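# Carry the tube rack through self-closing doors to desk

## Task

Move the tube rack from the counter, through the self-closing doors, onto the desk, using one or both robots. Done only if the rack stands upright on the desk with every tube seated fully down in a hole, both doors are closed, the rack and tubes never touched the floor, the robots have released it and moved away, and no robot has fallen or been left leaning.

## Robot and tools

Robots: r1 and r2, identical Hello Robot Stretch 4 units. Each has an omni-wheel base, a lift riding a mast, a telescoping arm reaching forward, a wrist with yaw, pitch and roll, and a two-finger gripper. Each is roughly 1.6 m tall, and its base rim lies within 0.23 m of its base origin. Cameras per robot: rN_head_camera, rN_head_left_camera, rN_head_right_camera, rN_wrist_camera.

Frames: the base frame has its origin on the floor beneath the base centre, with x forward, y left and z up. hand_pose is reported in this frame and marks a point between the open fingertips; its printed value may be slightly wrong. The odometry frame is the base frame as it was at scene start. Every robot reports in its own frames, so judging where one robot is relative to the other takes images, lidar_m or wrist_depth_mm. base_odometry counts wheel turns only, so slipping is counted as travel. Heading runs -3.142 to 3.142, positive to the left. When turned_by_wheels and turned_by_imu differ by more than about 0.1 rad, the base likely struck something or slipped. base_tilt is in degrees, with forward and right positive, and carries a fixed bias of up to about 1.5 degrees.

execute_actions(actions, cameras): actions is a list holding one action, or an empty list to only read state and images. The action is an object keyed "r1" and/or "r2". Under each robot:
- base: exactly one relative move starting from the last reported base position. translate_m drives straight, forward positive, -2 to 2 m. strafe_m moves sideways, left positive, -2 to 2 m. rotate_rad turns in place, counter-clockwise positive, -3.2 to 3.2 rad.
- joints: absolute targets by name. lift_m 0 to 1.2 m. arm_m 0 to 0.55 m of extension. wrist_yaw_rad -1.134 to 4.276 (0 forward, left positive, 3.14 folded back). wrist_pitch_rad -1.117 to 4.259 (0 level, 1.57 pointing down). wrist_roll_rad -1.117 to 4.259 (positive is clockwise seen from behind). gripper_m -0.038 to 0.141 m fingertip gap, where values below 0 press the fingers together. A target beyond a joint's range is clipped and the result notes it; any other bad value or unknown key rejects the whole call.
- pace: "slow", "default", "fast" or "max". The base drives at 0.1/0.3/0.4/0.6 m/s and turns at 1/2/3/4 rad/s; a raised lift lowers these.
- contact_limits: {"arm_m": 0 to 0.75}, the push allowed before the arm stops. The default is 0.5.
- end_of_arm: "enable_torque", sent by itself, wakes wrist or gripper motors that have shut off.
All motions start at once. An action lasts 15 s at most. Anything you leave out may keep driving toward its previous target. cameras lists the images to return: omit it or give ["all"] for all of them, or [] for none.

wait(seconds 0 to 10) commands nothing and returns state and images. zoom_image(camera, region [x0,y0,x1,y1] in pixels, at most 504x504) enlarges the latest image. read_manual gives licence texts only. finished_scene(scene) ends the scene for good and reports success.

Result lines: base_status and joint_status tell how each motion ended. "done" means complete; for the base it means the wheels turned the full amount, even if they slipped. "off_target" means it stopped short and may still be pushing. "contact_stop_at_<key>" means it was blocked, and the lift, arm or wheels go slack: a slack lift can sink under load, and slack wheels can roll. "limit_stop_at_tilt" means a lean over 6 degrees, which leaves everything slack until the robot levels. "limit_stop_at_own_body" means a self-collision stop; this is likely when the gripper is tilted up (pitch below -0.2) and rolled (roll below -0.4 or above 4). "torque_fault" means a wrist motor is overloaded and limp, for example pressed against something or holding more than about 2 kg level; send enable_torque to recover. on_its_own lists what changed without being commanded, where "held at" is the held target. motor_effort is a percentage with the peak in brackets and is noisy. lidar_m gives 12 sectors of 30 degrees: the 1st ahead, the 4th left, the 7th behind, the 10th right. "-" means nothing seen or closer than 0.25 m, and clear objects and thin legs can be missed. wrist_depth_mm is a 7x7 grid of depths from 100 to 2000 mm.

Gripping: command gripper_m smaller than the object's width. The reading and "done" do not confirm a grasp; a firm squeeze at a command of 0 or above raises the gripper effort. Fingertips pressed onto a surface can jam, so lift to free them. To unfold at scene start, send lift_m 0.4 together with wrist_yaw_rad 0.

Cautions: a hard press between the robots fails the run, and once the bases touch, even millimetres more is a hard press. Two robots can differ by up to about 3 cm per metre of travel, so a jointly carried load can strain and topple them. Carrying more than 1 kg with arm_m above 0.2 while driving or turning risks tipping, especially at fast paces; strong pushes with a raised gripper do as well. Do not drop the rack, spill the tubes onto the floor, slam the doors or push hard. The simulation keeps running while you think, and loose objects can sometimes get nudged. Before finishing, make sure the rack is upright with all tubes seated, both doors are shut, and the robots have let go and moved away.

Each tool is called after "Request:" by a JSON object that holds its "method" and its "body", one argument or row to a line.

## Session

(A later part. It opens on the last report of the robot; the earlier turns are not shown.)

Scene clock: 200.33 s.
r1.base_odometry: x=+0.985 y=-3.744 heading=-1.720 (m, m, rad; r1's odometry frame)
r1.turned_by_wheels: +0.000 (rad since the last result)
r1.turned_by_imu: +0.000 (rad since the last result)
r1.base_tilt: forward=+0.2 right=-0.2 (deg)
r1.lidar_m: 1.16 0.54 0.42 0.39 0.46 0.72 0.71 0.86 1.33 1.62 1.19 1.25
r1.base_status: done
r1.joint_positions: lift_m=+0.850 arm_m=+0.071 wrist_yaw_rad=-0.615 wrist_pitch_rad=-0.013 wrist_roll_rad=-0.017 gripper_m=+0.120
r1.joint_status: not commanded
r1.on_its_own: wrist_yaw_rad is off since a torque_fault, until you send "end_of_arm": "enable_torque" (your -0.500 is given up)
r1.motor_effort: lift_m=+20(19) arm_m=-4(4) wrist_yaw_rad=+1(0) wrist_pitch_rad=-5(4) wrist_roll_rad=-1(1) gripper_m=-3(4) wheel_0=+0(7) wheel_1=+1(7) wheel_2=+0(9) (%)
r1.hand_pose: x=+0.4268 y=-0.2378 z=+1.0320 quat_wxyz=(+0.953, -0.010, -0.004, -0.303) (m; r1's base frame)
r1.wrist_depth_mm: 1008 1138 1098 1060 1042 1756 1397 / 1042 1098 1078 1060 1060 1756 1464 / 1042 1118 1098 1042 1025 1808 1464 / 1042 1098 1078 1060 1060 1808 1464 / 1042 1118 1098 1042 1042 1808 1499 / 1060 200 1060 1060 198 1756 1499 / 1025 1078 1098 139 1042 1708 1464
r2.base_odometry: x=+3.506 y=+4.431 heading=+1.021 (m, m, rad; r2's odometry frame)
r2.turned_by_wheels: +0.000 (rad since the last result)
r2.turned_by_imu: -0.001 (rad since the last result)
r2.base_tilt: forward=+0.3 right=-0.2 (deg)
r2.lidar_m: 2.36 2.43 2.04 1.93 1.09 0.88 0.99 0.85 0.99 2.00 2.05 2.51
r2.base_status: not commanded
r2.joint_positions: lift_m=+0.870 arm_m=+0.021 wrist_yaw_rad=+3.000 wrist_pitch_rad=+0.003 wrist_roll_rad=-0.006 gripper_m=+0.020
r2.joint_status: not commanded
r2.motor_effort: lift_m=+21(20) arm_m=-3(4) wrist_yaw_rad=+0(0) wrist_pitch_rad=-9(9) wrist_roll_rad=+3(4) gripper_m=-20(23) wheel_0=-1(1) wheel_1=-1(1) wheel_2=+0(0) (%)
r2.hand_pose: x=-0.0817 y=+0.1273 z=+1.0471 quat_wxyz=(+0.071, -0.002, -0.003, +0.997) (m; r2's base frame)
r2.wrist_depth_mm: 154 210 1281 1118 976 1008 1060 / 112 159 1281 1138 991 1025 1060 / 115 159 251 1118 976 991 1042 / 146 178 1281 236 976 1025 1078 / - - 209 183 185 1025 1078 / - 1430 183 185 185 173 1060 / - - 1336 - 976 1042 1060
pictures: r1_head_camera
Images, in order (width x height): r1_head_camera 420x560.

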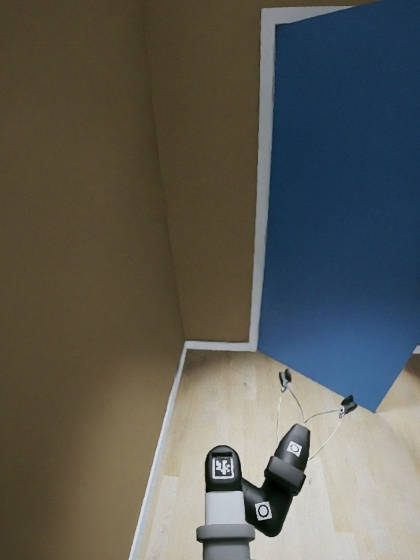

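Request:
{"method": "execute_actions", "body": {
  "actions": [
    {"r2":{"base":{"translate_m":0.7},"joints":{"wrist_yaw_rad":0,"lift_m":0.95}}}
  ],
  "cameras": []
}}

Request:
{"method": "execute_actions", "body": {
  "actions": [
    {"r2":{"base":{"rotate_rad":1.62},"pace":"slow"}}
  ],
  "cameras": []
}}

Request:
{"method": "execute_actions", "body": {
  "actions": [
    {"r2":{"base":{"translate_m":1.4},"joints":{"arm_m":0.15}}}
  ],
  "cameras": ["r2_head_camera"]
}}

Scene clock: 205.80 s.
r1.base_odometry: x=+0.985 y=-3.744 heading=-1.720 (m, m, rad; r1's odometry frame)
r1.turned_by_wheels: +0.000 (rad since the last result)
r1.turned_by_imu: -0.002 (rad since the last result)
r1.base_tilt: forward=+0.2 right=-0.2 (deg)
r1.lidar_m: 1.20 0.55 0.39 0.40 0.46 0.74 0.71 0.84 1.34 1.60 1.76 1.45
r1.base_status: not commanded
r1.joint_positions: lift_m=+0.850 arm_m=+0.071 wrist_yaw_rad=-0.615 wrist_pitch_rad=-0.013 wrist_roll_rad=-0.017 gripper_m=+0.120
r1.joint_status: not commanded
r1.on_its_own: wrist_yaw_rad is off since a torque_fault, until you send "end_of_arm": "enable_torque" (your -0.500 is given up)
r1.motor_effort: lift_m=+19(19) arm_m=-4(4) wrist_yaw_rad=-3(0) wrist_pitch_rad=-5(6) wrist_roll_rad=-1(1) gripper_m=+1(1) wheel_0=+0(0) wheel_1=+1(1) wheel_2=+0(1) (%)
r1.hand_pose: x=+0.4268 y=-0.2378 z=+1.0320 quat_wxyz=(+0.953, -0.010, -0.004, -0.303) (m; r1's base frame)
r1.wrist_depth_mm: 1060 1138 1281 1464 1756 1756 1397 / 1042 1160 1255 1430 1708 1808 1464 / 1008 1160 1281 1430 1661 1756 1464 / 1025 1160 1281 1430 1708 1808 1464 / 1042 1182 1281 1499 1618 1708 1576 / 1042 201 1281 1397 198 1708 1464 / 1042 1098 1229 140 1708 1756 1499
r2.base_odometry: x=+3.872 y=+5.028 heading=+1.021 (m, m, rad; r2's odometry frame)
r2.turned_by_wheels: +0.000 (rad since the last result)
r2.turned_by_imu: -0.006 (rad since the last result)
r2.base_tilt: forward=+0.2 right=+0.0 (deg)
r2.lidar_m: 0.39 1.69 2.24 1.95 2.02 1.53 1.50 1.48 1.94 1.96 2.02 1.75
r2.base_status: done
r2.joint_positions: lift_m=+0.950 arm_m=+0.021 wrist_yaw_rad=+0.000 wrist_pitch_rad=+0.003 wrist_roll_rad=-0.006 gripper_m=+0.020
r2.joint_status: all done
r2.motor_effort: lift_m=+21(21) arm_m=-3(3) wrist_yaw_rad=+0(8) wrist_pitch_rad=-9(8) wrist_roll_rad=+3(3) gripper_m=-27(20) wheel_0=+1(5) wheel_1=+0(5) wheel_2=+2(9) (%)
r2.hand_pose: x=+0.4800 y=-0.0874 z=+1.1270 quat_wxyz=(+1.000, -0.003, +0.002, +0.000) (m; r2's base frame)
r2.wrist_depth_mm: 1397 1397 1397 1397 1464 1464 1499 / 1430 1464 1464 1464 1464 1499 1499 / 1430 1464 1397 1464 1499 1499 1499 / 1430 1430 1430 236 1464 1537 1537 / 1464 1430 210 183 185 1499 1464 / 1430 1430 184 185 185 173 1537 / 1430 1464 1464 - 1499 1537 1576
pictures: none
No camera images: the call's "cameras" was empty. Leave "cameras" out to get every camera's image.

Scene clock: 208.70 s.
r1.base_odometry: x=+0.985 y=-3.744 heading=-1.720 (m, m, rad; r1's odometry frame)
r1.turned_by_wheels: +0.000 (rad since the last result)
r1.turned_by_imu: -0.001 (rad since the last result)
r1.base_tilt: forward=+0.2 right=-0.3 (deg)
r1.lidar_m: 1.20 0.54 0.42 0.38 0.45 0.71 0.73 0.86 1.30 1.61 1.75 1.48
r1.base_status: not commanded
r1.joint_positions: lift_m=+0.850 arm_m=+0.071 wrist_yaw_rad=-0.615 wrist_pitch_rad=-0.013 wrist_roll_rad=-0.017 gripper_m=+0.120
r1.joint_status: not commanded
r1.on_its_own: wrist_yaw_rad is off since a torque_fault, until you send "end_of_arm": "enable_torque" (your -0.500 is given up)
r1.motor_effort: lift_m=+20(19) arm_m=-4(4) wrist_yaw_rad=-2(0) wrist_pitch_rad=-5(4) wrist_roll_rad=-1(1) gripper_m=-1(1) wheel_0=+0(0) wheel_1=+1(1) wheel_2=+0(1) (%)
r1.hand_pose: x=+0.4268 y=-0.2378 z=+1.0320 quat_wxyz=(+0.953, -0.010, -0.004, -0.303) (m; r1's base frame)
r1.wrist_depth_mm: 1042 1138 1308 1499 1756 1808 1499 / 1025 1138 1255 1430 1661 1756 1430 / 1042 1160 1281 1464 1708 1808 1537 / 1025 1138 1255 1464 1708 1756 1499 / 1025 1138 1255 1464 1618 1756 1464 / 1042 200 1255 1430 198 1756 1464 / 1025 1138 1255 139 1708 1708 1464
r2.base_odometry: x=+3.872 y=+5.028 heading=+2.641 (m, m, rad; r2's odometry frame)
r2.turned_by_wheels: +1.620 (rad since the last result)
r2.turned_by_imu: +1.653 (rad since the last result)
r2.base_tilt: forward=+0.1 right=-0.1 (deg)
r2.lidar_m: 0.40 2.05 1.51 1.49 1.45 2.03 1.95 2.06 1.74 1.66 1.73 2.02
r2.base_status: done
r2.joint_positions: lift_m=+0.950 arm_m=+0.021 wrist_yaw_rad=+0.000 wrist_pitch_rad=+0.003 wrist_roll_rad=-0.006 gripper_m=+0.020
r2.joint_status: not commanded
r2.motor_effort: lift_m=+21(21) arm_m=-3(3) wrist_yaw_rad=-1(0) wrist_pitch_rad=-9(9) wrist_roll_rad=+4(4) gripper_m=-23(22) wheel_0=-2(5) wheel_1=-1(6) wheel_2=-1(6) (%)
r2.hand_pose: x=+0.4800 y=-0.0874 z=+1.1270 quat_wxyz=(+1.000, -0.003, +0.002, +0.000) (m; r2's base frame)
r2.wrist_depth_mm: - - - - - - - / - - - - - - - / - - - - - - - / - - - 236 - - - / - - 211 183 185 - - / - - 185 185 186 173 - / - - - - - - -
pictures: none
No camera images: the call's "cameras" was empty. Leave "cameras" out to get every camera's image.

Scene clock: 214.87 s.
r1.base_odometry: x=+0.985 y=-3.744 heading=-1.720 (m, m, rad; r1's odometry frame)
r1.turned_by_wheels: +0.000 (rad since the last result)
r1.turned_by_imu: -0.002 (rad since the last result)
r1.base_tilt: forward=+0.2 right=-0.3 (deg)
r1.lidar_m: 1.17 0.53 0.40 0.38 0.44 0.67 0.69 0.86 1.31 1.63 1.78 1.45
r1.base_status: not commanded
r1.joint_positions: lift_m=+0.850 arm_m=+0.071 wrist_yaw_rad=-0.615 wrist_pitch_rad=-0.013 wrist_roll_rad=-0.017 gripper_m=+0.120
r1.joint_status: not commanded
r1.on_its_own: wrist_yaw_rad is off since a torque_fault, until you send "end_of_arm": "enable_torque" (your -0.500 is given up)
r1.motor_effort: lift_m=+20(20) arm_m=-4(4) wrist_yaw_rad=-1(0) wrist_pitch_rad=-6(5) wrist_roll_rad=-1(1) gripper_m=-1(4) wheel_0=+0(0) wheel_1=+1(1) wheel_2=+1(1) (%)
r1.hand_pose: x=+0.4268 y=-0.2378 z=+1.0320 quat_wxyz=(+0.953, -0.010, -0.004, -0.303) (m; r1's base frame)
r1.wrist_depth_mm: 1042 1160 1255 1464 1708 1756 1464 / 1042 1138 1308 1464 1708 1708 1464 / 1042 1118 1308 1430 1756 1756 1499 / 1025 1118 1281 1430 1708 1756 1499 / 1042 1118 1255 1464 1661 1808 1499 / 1042 201 1255 1464 198 1756 1537 / 1042 1138 1255 140 1661 1661 1464
r2.base_odometry: x=+2.644 y=+5.700 heading=+2.641 (m, m, rad; r2's odometry frame)
r2.turned_by_wheels: +0.000 (rad since the last result)
r2.turned_by_imu: -0.010 (rad since the last result)
r2.base_tilt: forward=+0.4 right=-0.1 (deg)
r2.lidar_m: 0.53 0.59 0.80 1.42 1.49 2.14 3.41 2.38 1.74 1.64 0.80 0.57
r2.base_status: done
r2.joint_positions: lift_m=+0.950 arm_m=+0.149 wrist_yaw_rad=+0.000 wrist_pitch_rad=+0.003 wrist_roll_rad=-0.006 gripper_m=+0.020
r2.joint_status: all done
r2.motor_effort: lift_m=+20(21) arm_m=+4(4) wrist_yaw_rad=-2(0) wrist_pitch_rad=-9(9) wrist_roll_rad=+3(3) gripper_m=-21(22) wheel_0=+1(4) wheel_1=+0(6) wheel_2=+1(9) (%)
r2.hand_pose: x=+0.6087 y=-0.0874 z=+1.1271 quat_wxyz=(+1.000, -0.003, +0.002, +0.000) (m; r2's base frame)
r2.wrist_depth_mm: 991 991 991 991 976 1008 991 / 1008 1008 976 991 991 1008 976 / 1025 1008 991 991 991 991 991 / 1008 1008 1008 236 1008 991 991 / 1025 1008 209 183 185 991 1025 / 741 654 184 185 185 173 668 / 496 459 480 - 455 462 459
pictures: r2_head_camera
Images, in order (width x height): r2_head_camera 420x560.

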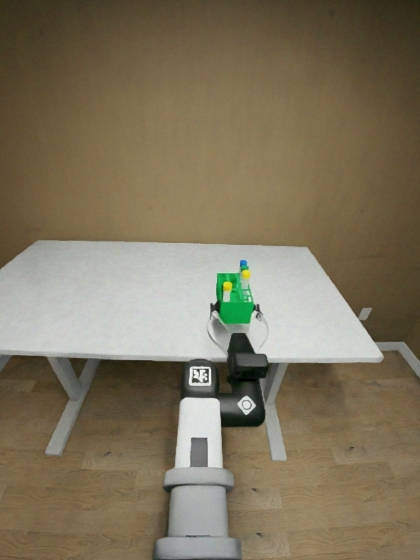

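Request:
{"method": "execute_actions", "body": {
  "actions": [
    {"r2":{"joints":{"arm_m":0.32}}}
  ],
  "cameras": []
}}

Request:
{"method": "execute_actions", "body": {
  "actions": [
    {"r2":{"joints":{"lift_m":0.825},"pace":"slow"}}
  ],
  "cameras": []
}}

Request:
{"method": "execute_actions", "body": {
  "actions": [
    {"r2":{"joints":{"gripper_m":0.14}}}
  ],
  "cameras": []
}}

Request:
{"method": "execute_actions", "body": {
  "actions": [
    {"r2":{"joints":{"arm_m":0.01},"base":{"translate_m":-0.2}}}
  ],
  "cameras": ["r2_wrist_camera","r1_head_left_camera"]
}}

Scene clock: 223.93 s.
r1.base_odometry: x=+0.985 y=-3.744 heading=-1.720 (m, m, rad; r1's odometry frame)
r1.turned_by_wheels: +0.000 (rad since the last result)
r1.turned_by_imu: -0.001 (rad since the last result)
r1.base_tilt: forward=+0.2 right=-0.2 (deg)
r1.lidar_m: 1.19 0.55 0.40 0.38 0.45 0.65 0.69 0.88 1.33 1.61 1.75 1.46
r1.base_status: not commanded
r1.joint_positions: lift_m=+0.850 arm_m=+0.071 wrist_yaw_rad=-0.615 wrist_pitch_rad=-0.013 wrist_roll_rad=-0.017 gripper_m=+0.120
r1.joint_status: not commanded
r1.on_its_own: wrist_yaw_rad is off since a torque_fault, until you send "end_of_arm": "enable_torque" (your -0.500 is given up)
r1.motor_effort: lift_m=+19(20) arm_m=-4(4) wrist_yaw_rad=-1(0) wrist_pitch_rad=-4(5) wrist_roll_rad=-1(1) gripper_m=+0(2) wheel_0=+0(0) wheel_1=+1(1) wheel_2=+1(1) (%)
r1.hand_pose: x=+0.4268 y=-0.2378 z=+1.0320 quat_wxyz=(+0.953, -0.010, -0.004, -0.303) (m; r1's base frame)
r1.wrist_depth_mm: 1042 1160 1308 1464 1708 1708 1430 / 1042 1160 1255 1499 1661 1756 1499 / 1042 1182 1281 1464 1708 1808 1499 / 1025 1138 1308 1464 1708 1808 1499 / 1060 1118 1281 1464 1661 1808 1464 / 1025 200 1281 1397 198 1661 1464 / 1025 1138 1229 139 1756 1708 1430
r2.base_odometry: x=+2.644 y=+5.700 heading=+2.641 (m, m, rad; r2's odometry frame)
r2.turned_by_wheels: +0.000 (rad since the last result)
r2.turned_by_imu: -0.002 (rad since the last result)
r2.base_tilt: forward=+0.3 right=+0.1 (deg)
r2.lidar_m: 0.54 0.58 0.79 1.43 1.48 2.18 3.42 2.39 1.71 1.64 0.78 0.56
r2.base_status: not commanded
r2.joint_positions: lift_m=+0.950 arm_m=+0.319 wrist_yaw_rad=+0.000 wrist_pitch_rad=+0.003 wrist_roll_rad=-0.006 gripper_m=+0.020
r2.joint_status: all done
r2.motor_effort: lift_m=+19(20) arm_m=+4(7) wrist_yaw_rad=+0(1) wrist_pitch_rad=-9(10) wrist_roll_rad=+3(3) gripper_m=-22(23) wheel_0=+0(1) wheel_1=+0(0) wheel_2=+1(1) (%)
r2.hand_pose: x=+0.7786 y=-0.0874 z=+1.1271 quat_wxyz=(+1.000, -0.003, +0.002, +0.000) (m; r2's base frame)
r2.wrist_depth_mm: 820 831 820 820 788 809 809 / 831 809 820 820 820 798 809 / 820 820 820 820 831 831 820 / 842 831 809 236 831 831 831 / 820 842 210 183 185 809 831 / 732 647 184 185 186 173 668 / 488 459 484 - 452 469 462
pictures: none
No camera images: the call's "cameras" was empty. Leave "cameras" out to get every camera's image.

Scene clock: 225.80 s.
r1.base_odometry: x=+0.985 y=-3.744 heading=-1.720 (m, m, rad; r1's odometry frame)
r1.turned_by_wheels: +0.000 (rad since the last result)
r1.turned_by_imu: -0.001 (rad since the last result)
r1.base_tilt: forward=+0.2 right=-0.2 (deg)
r1.lidar_m: 1.17 0.55 0.42 0.41 0.43 0.66 0.71 0.85 1.28 1.60 1.75 1.47
r1.base_status: not commanded
r1.joint_positions: lift_m=+0.850 arm_m=+0.071 wrist_yaw_rad=-0.615 wrist_pitch_rad=-0.013 wrist_roll_rad=-0.017 gripper_m=+0.120
r1.joint_status: not commanded
r1.on_its_own: wrist_yaw_rad is off since a torque_fault, until you send "end_of_arm": "enable_torque" (your -0.500 is given up)
r1.motor_effort: lift_m=+20(20) arm_m=-4(4) wrist_yaw_rad=+1(0) wrist_pitch_rad=-4(5) wrist_roll_rad=-1(1) gripper_m=-2(1) wheel_0=+0(0) wheel_1=+1(1) wheel_2=+1(1) (%)
r1.hand_pose: x=+0.4268 y=-0.2378 z=+1.0320 quat_wxyz=(+0.953, -0.010, -0.004, -0.303) (m; r1's base frame)
r1.wrist_depth_mm: 1025 1118 1308 1464 1756 1756 1464 / 1025 1160 1281 1499 1708 1808 1464 / 1042 1138 1255 1499 1708 1863 1499 / 1008 1118 1281 1464 1661 1808 1464 / 1042 1138 1308 1430 1661 1756 1464 / 1025 200 1255 1397 198 1756 1499 / 1025 1118 1229 140 1708 1708 1430
r2.base_odometry: x=+2.644 y=+5.700 heading=+2.641 (m, m, rad; r2's odometry frame)
r2.turned_by_wheels: +0.000 (rad since the last result)
r2.turned_by_imu: -0.001 (rad since the last result)
r2.base_tilt: forward=+0.1 right=-0.1 (deg)
r2.lidar_m: 0.54 0.58 0.80 1.42 1.49 2.16 3.42 2.36 1.73 1.64 0.76 0.56
r2.base_status: not commanded
r2.joint_positions: lift_m=+0.825 arm_m=+0.319 wrist_yaw_rad=+0.000 wrist_pitch_rad=+0.003 wrist_roll_rad=-0.006 gripper_m=+0.020
r2.joint_status: all done
r2.motor_effort: lift_m=+16(20) arm_m=+4(5) wrist_yaw_rad=+0(1) wrist_pitch_rad=-9(8) wrist_roll_rad=+3(4) gripper_m=-22(21) wheel_0=+0(0) wheel_1=+0(0) wheel_2=+1(1) (%)
r2.hand_pose: x=+0.7786 y=-0.0874 z=+1.0024 quat_wxyz=(+1.000, -0.003, +0.002, +0.000) (m; r2's base frame)
r2.wrist_depth_mm: 820 809 820 809 820 809 831 / 831 820 820 809 820 820 820 / 820 831 842 831 809 820 820 / 842 842 842 236 820 809 820 / 640 621 210 184 184 544 535 / 332 297 184 185 186 172 304 / 225 208 220 - 207 212 211
pictures: none
No camera images: the call's "cameras" was empty. Leave "cameras" out to get every camera's image.

Scene clock: 227.97 s.
r1.base_odometry: x=+0.985 y=-3.744 heading=-1.720 (m, m, rad; r1's odometry frame)
r1.turned_by_wheels: +0.000 (rad since the last result)
r1.turned_by_imu: -0.001 (rad since the last result)
r1.base_tilt: forward=+0.2 right=-0.2 (deg)
r1.lidar_m: 1.21 0.54 0.40 0.37 0.44 0.71 0.70 0.85 1.33 1.61 1.77 1.47
r1.base_status: not commanded
r1.joint_positions: lift_m=+0.850 arm_m=+0.071 wrist_yaw_rad=-0.615 wrist_pitch_rad=-0.013 wrist_roll_rad=-0.017 gripper_m=+0.120
r1.joint_status: not commanded
r1.on_its_own: wrist_yaw_rad is off since a torque_fault, until you send "end_of_arm": "enable_torque" (your -0.500 is given up)
r1.motor_effort: lift_m=+19(20) arm_m=-4(4) wrist_yaw_rad=-2(0) wrist_pitch_rad=-5(6) wrist_roll_rad=-1(1) gripper_m=-2(3) wheel_0=+0(0) wheel_1=+1(1) wheel_2=+1(1) (%)
r1.hand_pose: x=+0.4268 y=-0.2378 z=+1.0320 quat_wxyz=(+0.953, -0.010, -0.004, -0.303) (m; r1's base frame)
r1.wrist_depth_mm: 1042 1138 1308 1499 1756 1756 1464 / 1042 1138 1281 1464 1756 1808 1430 / 1008 1160 1281 1464 1756 1756 1499 / 1025 1138 1281 1499 1708 1756 1499 / 1025 1160 1281 1499 1661 1756 1430 / 1042 200 1281 1397 198 1708 1537 / 1060 1138 1205 139 1708 1661 1464
r2.base_odometry: x=+2.644 y=+5.700 heading=+2.641 (m, m, rad; r2's odometry frame)
r2.turned_by_wheels: +0.000 (rad since the last result)
r2.turned_by_imu: -0.001 (rad since the last result)
r2.base_tilt: forward=+0.2 right=-0.1 (deg)
r2.lidar_m: 0.53 0.58 0.77 1.42 1.48 2.15 3.43 2.34 1.73 1.65 0.78 0.57
r2.base_status: not commanded
r2.joint_positions: lift_m=+0.825 arm_m=+0.319 wrist_yaw_rad=+0.000 wrist_pitch_rad=+0.003 wrist_roll_rad=-0.006 gripper_m=+0.140
r2.joint_status: all done
r2.motor_effort: lift_m=+16(16) arm_m=+4(4) wrist_yaw_rad=-2(1) wrist_pitch_rad=-7(8) wrist_roll_rad=+3(3) gripper_m=+0(21) wheel_0=+0(1) wheel_1=+0(0) wheel_2=+1(1) (%)
r2.hand_pose: x=+0.7786 y=-0.0874 z=+1.0027 quat_wxyz=(+1.000, -0.003, +0.001, +0.000) (m; r2's base frame)
r2.wrist_depth_mm: 820 831 831 820 809 820 820 / 820 831 820 809 809 820 831 / 831 831 831 809 831 820 820 / 831 831 831 286 820 831 820 / 647 621 512 200 433 549 539 / 338 298 198 163 202 263 306 / 227 211 220 - 216 213 213
pictures: none
No camera images: the call's "cameras" was empty. Leave "cameras" out to get every camera's image.

Scene clock: 230.03 s.
r1.base_odometry: x=+0.985 y=-3.744 heading=-1.720 (m, m, rad; r1's odometry frame)
r1.turned_by_wheels: +0.000 (rad since the last result)
r1.turned_by_imu: -0.001 (rad since the last result)
r1.base_tilt: forward=+0.2 right=-0.3 (deg)
r1.lidar_m: 1.20 0.53 0.39 0.38 0.44 0.67 0.68 0.85 1.32 1.60 1.78 1.49
r1.base_status: not commanded
r1.joint_positions: lift_m=+0.850 arm_m=+0.071 wrist_yaw_rad=-0.615 wrist_pitch_rad=-0.013 wrist_roll_rad=-0.017 gripper_m=+0.120
r1.joint_status: not commanded
r1.on_its_own: wrist_yaw_rad is off since a torque_fault, until you send "end_of_arm": "enable_torque" (your -0.500 is given up)
r1.motor_effort: lift_m=+20(20) arm_m=-4(4) wrist_yaw_rad=+1(0) wrist_pitch_rad=-5(5) wrist_roll_rad=-1(1) gripper_m=+3(0) wheel_0=+0(0) wheel_1=+1(1) wheel_2=+1(1) (%)
r1.hand_pose: x=+0.4268 y=-0.2378 z=+1.0320 quat_wxyz=(+0.953, -0.010, -0.004, -0.303) (m; r1's base frame)
r1.wrist_depth_mm: 1042 1118 1308 1430 1618 1756 1464 / 1060 1138 1308 1464 1708 1756 1464 / 1025 1118 1281 1464 1708 1863 1499 / 1008 1138 1308 1464 1708 1808 1499 / 1042 1138 1255 1430 1661 1808 1464 / 1042 200 1255 1430 198 1708 1499 / 1008 1118 1229 140 1708 1708 1464
r2.base_odometry: x=+2.819 y=+5.604 heading=+2.641 (m, m, rad; r2's odometry frame)
r2.turned_by_wheels: +0.000 (rad since the last result)
r2.turned_by_imu: +0.000 (rad since the last result)
r2.base_tilt: forward=+0.3 right=-0.1 (deg)
r2.lidar_m: 0.71 0.79 1.11 1.42 1.50 2.12 3.19 2.38 1.72 1.65 1.72 0.77
r2.base_status: done
r2.joint_positions: lift_m=+0.825 arm_m=+0.011 wrist_yaw_rad=+0.000 wrist_pitch_rad=+0.002 wrist_roll_rad=-0.006 gripper_m=+0.140
r2.joint_status: all done
r2.motor_effort: lift_m=+16(16) arm_m=-4(3) wrist_yaw_rad=+0(1) wrist_pitch_rad=-6(7) wrist_roll_rad=+4(3) gripper_m=+3(2) wheel_0=-1(4) wheel_1=+0(2) wheel_2=+0(8) (%)
r2.hand_pose: x=+0.4701 y=-0.0875 z=+1.0028 quat_wxyz=(+1.000, -0.003, +0.001, +0.000) (m; r2's base frame)
r2.wrist_depth_mm: 1336 1308 1366 1397 1366 1366 1281 / 1366 1366 1336 1336 1336 1336 1308 / 1336 1366 1366 1366 1336 1336 1366 / 1366 1336 1336 1308 1397 1336 1308 / 654 640 615 597 585 564 661 / 1366 1397 1336 163 1397 960 1366 / 1366 1336 1397 - 1366 1366 1336
pictures: r1_head_left_camera, r2_wrist_camera
Images, in order (width x height): r1_head_left_camera 420x672, r2_wrist_camera 616x392.

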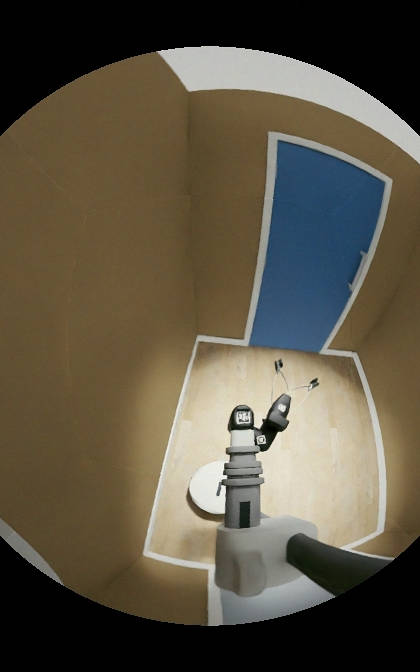

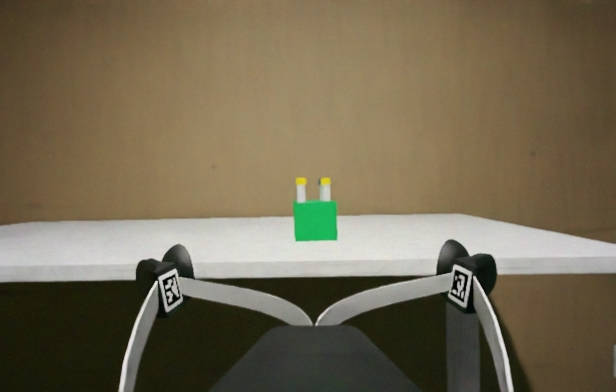

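Request:
{"method": "finished_scene", "body": {
  "scene": 2
}}

The scene is finished: the task was done.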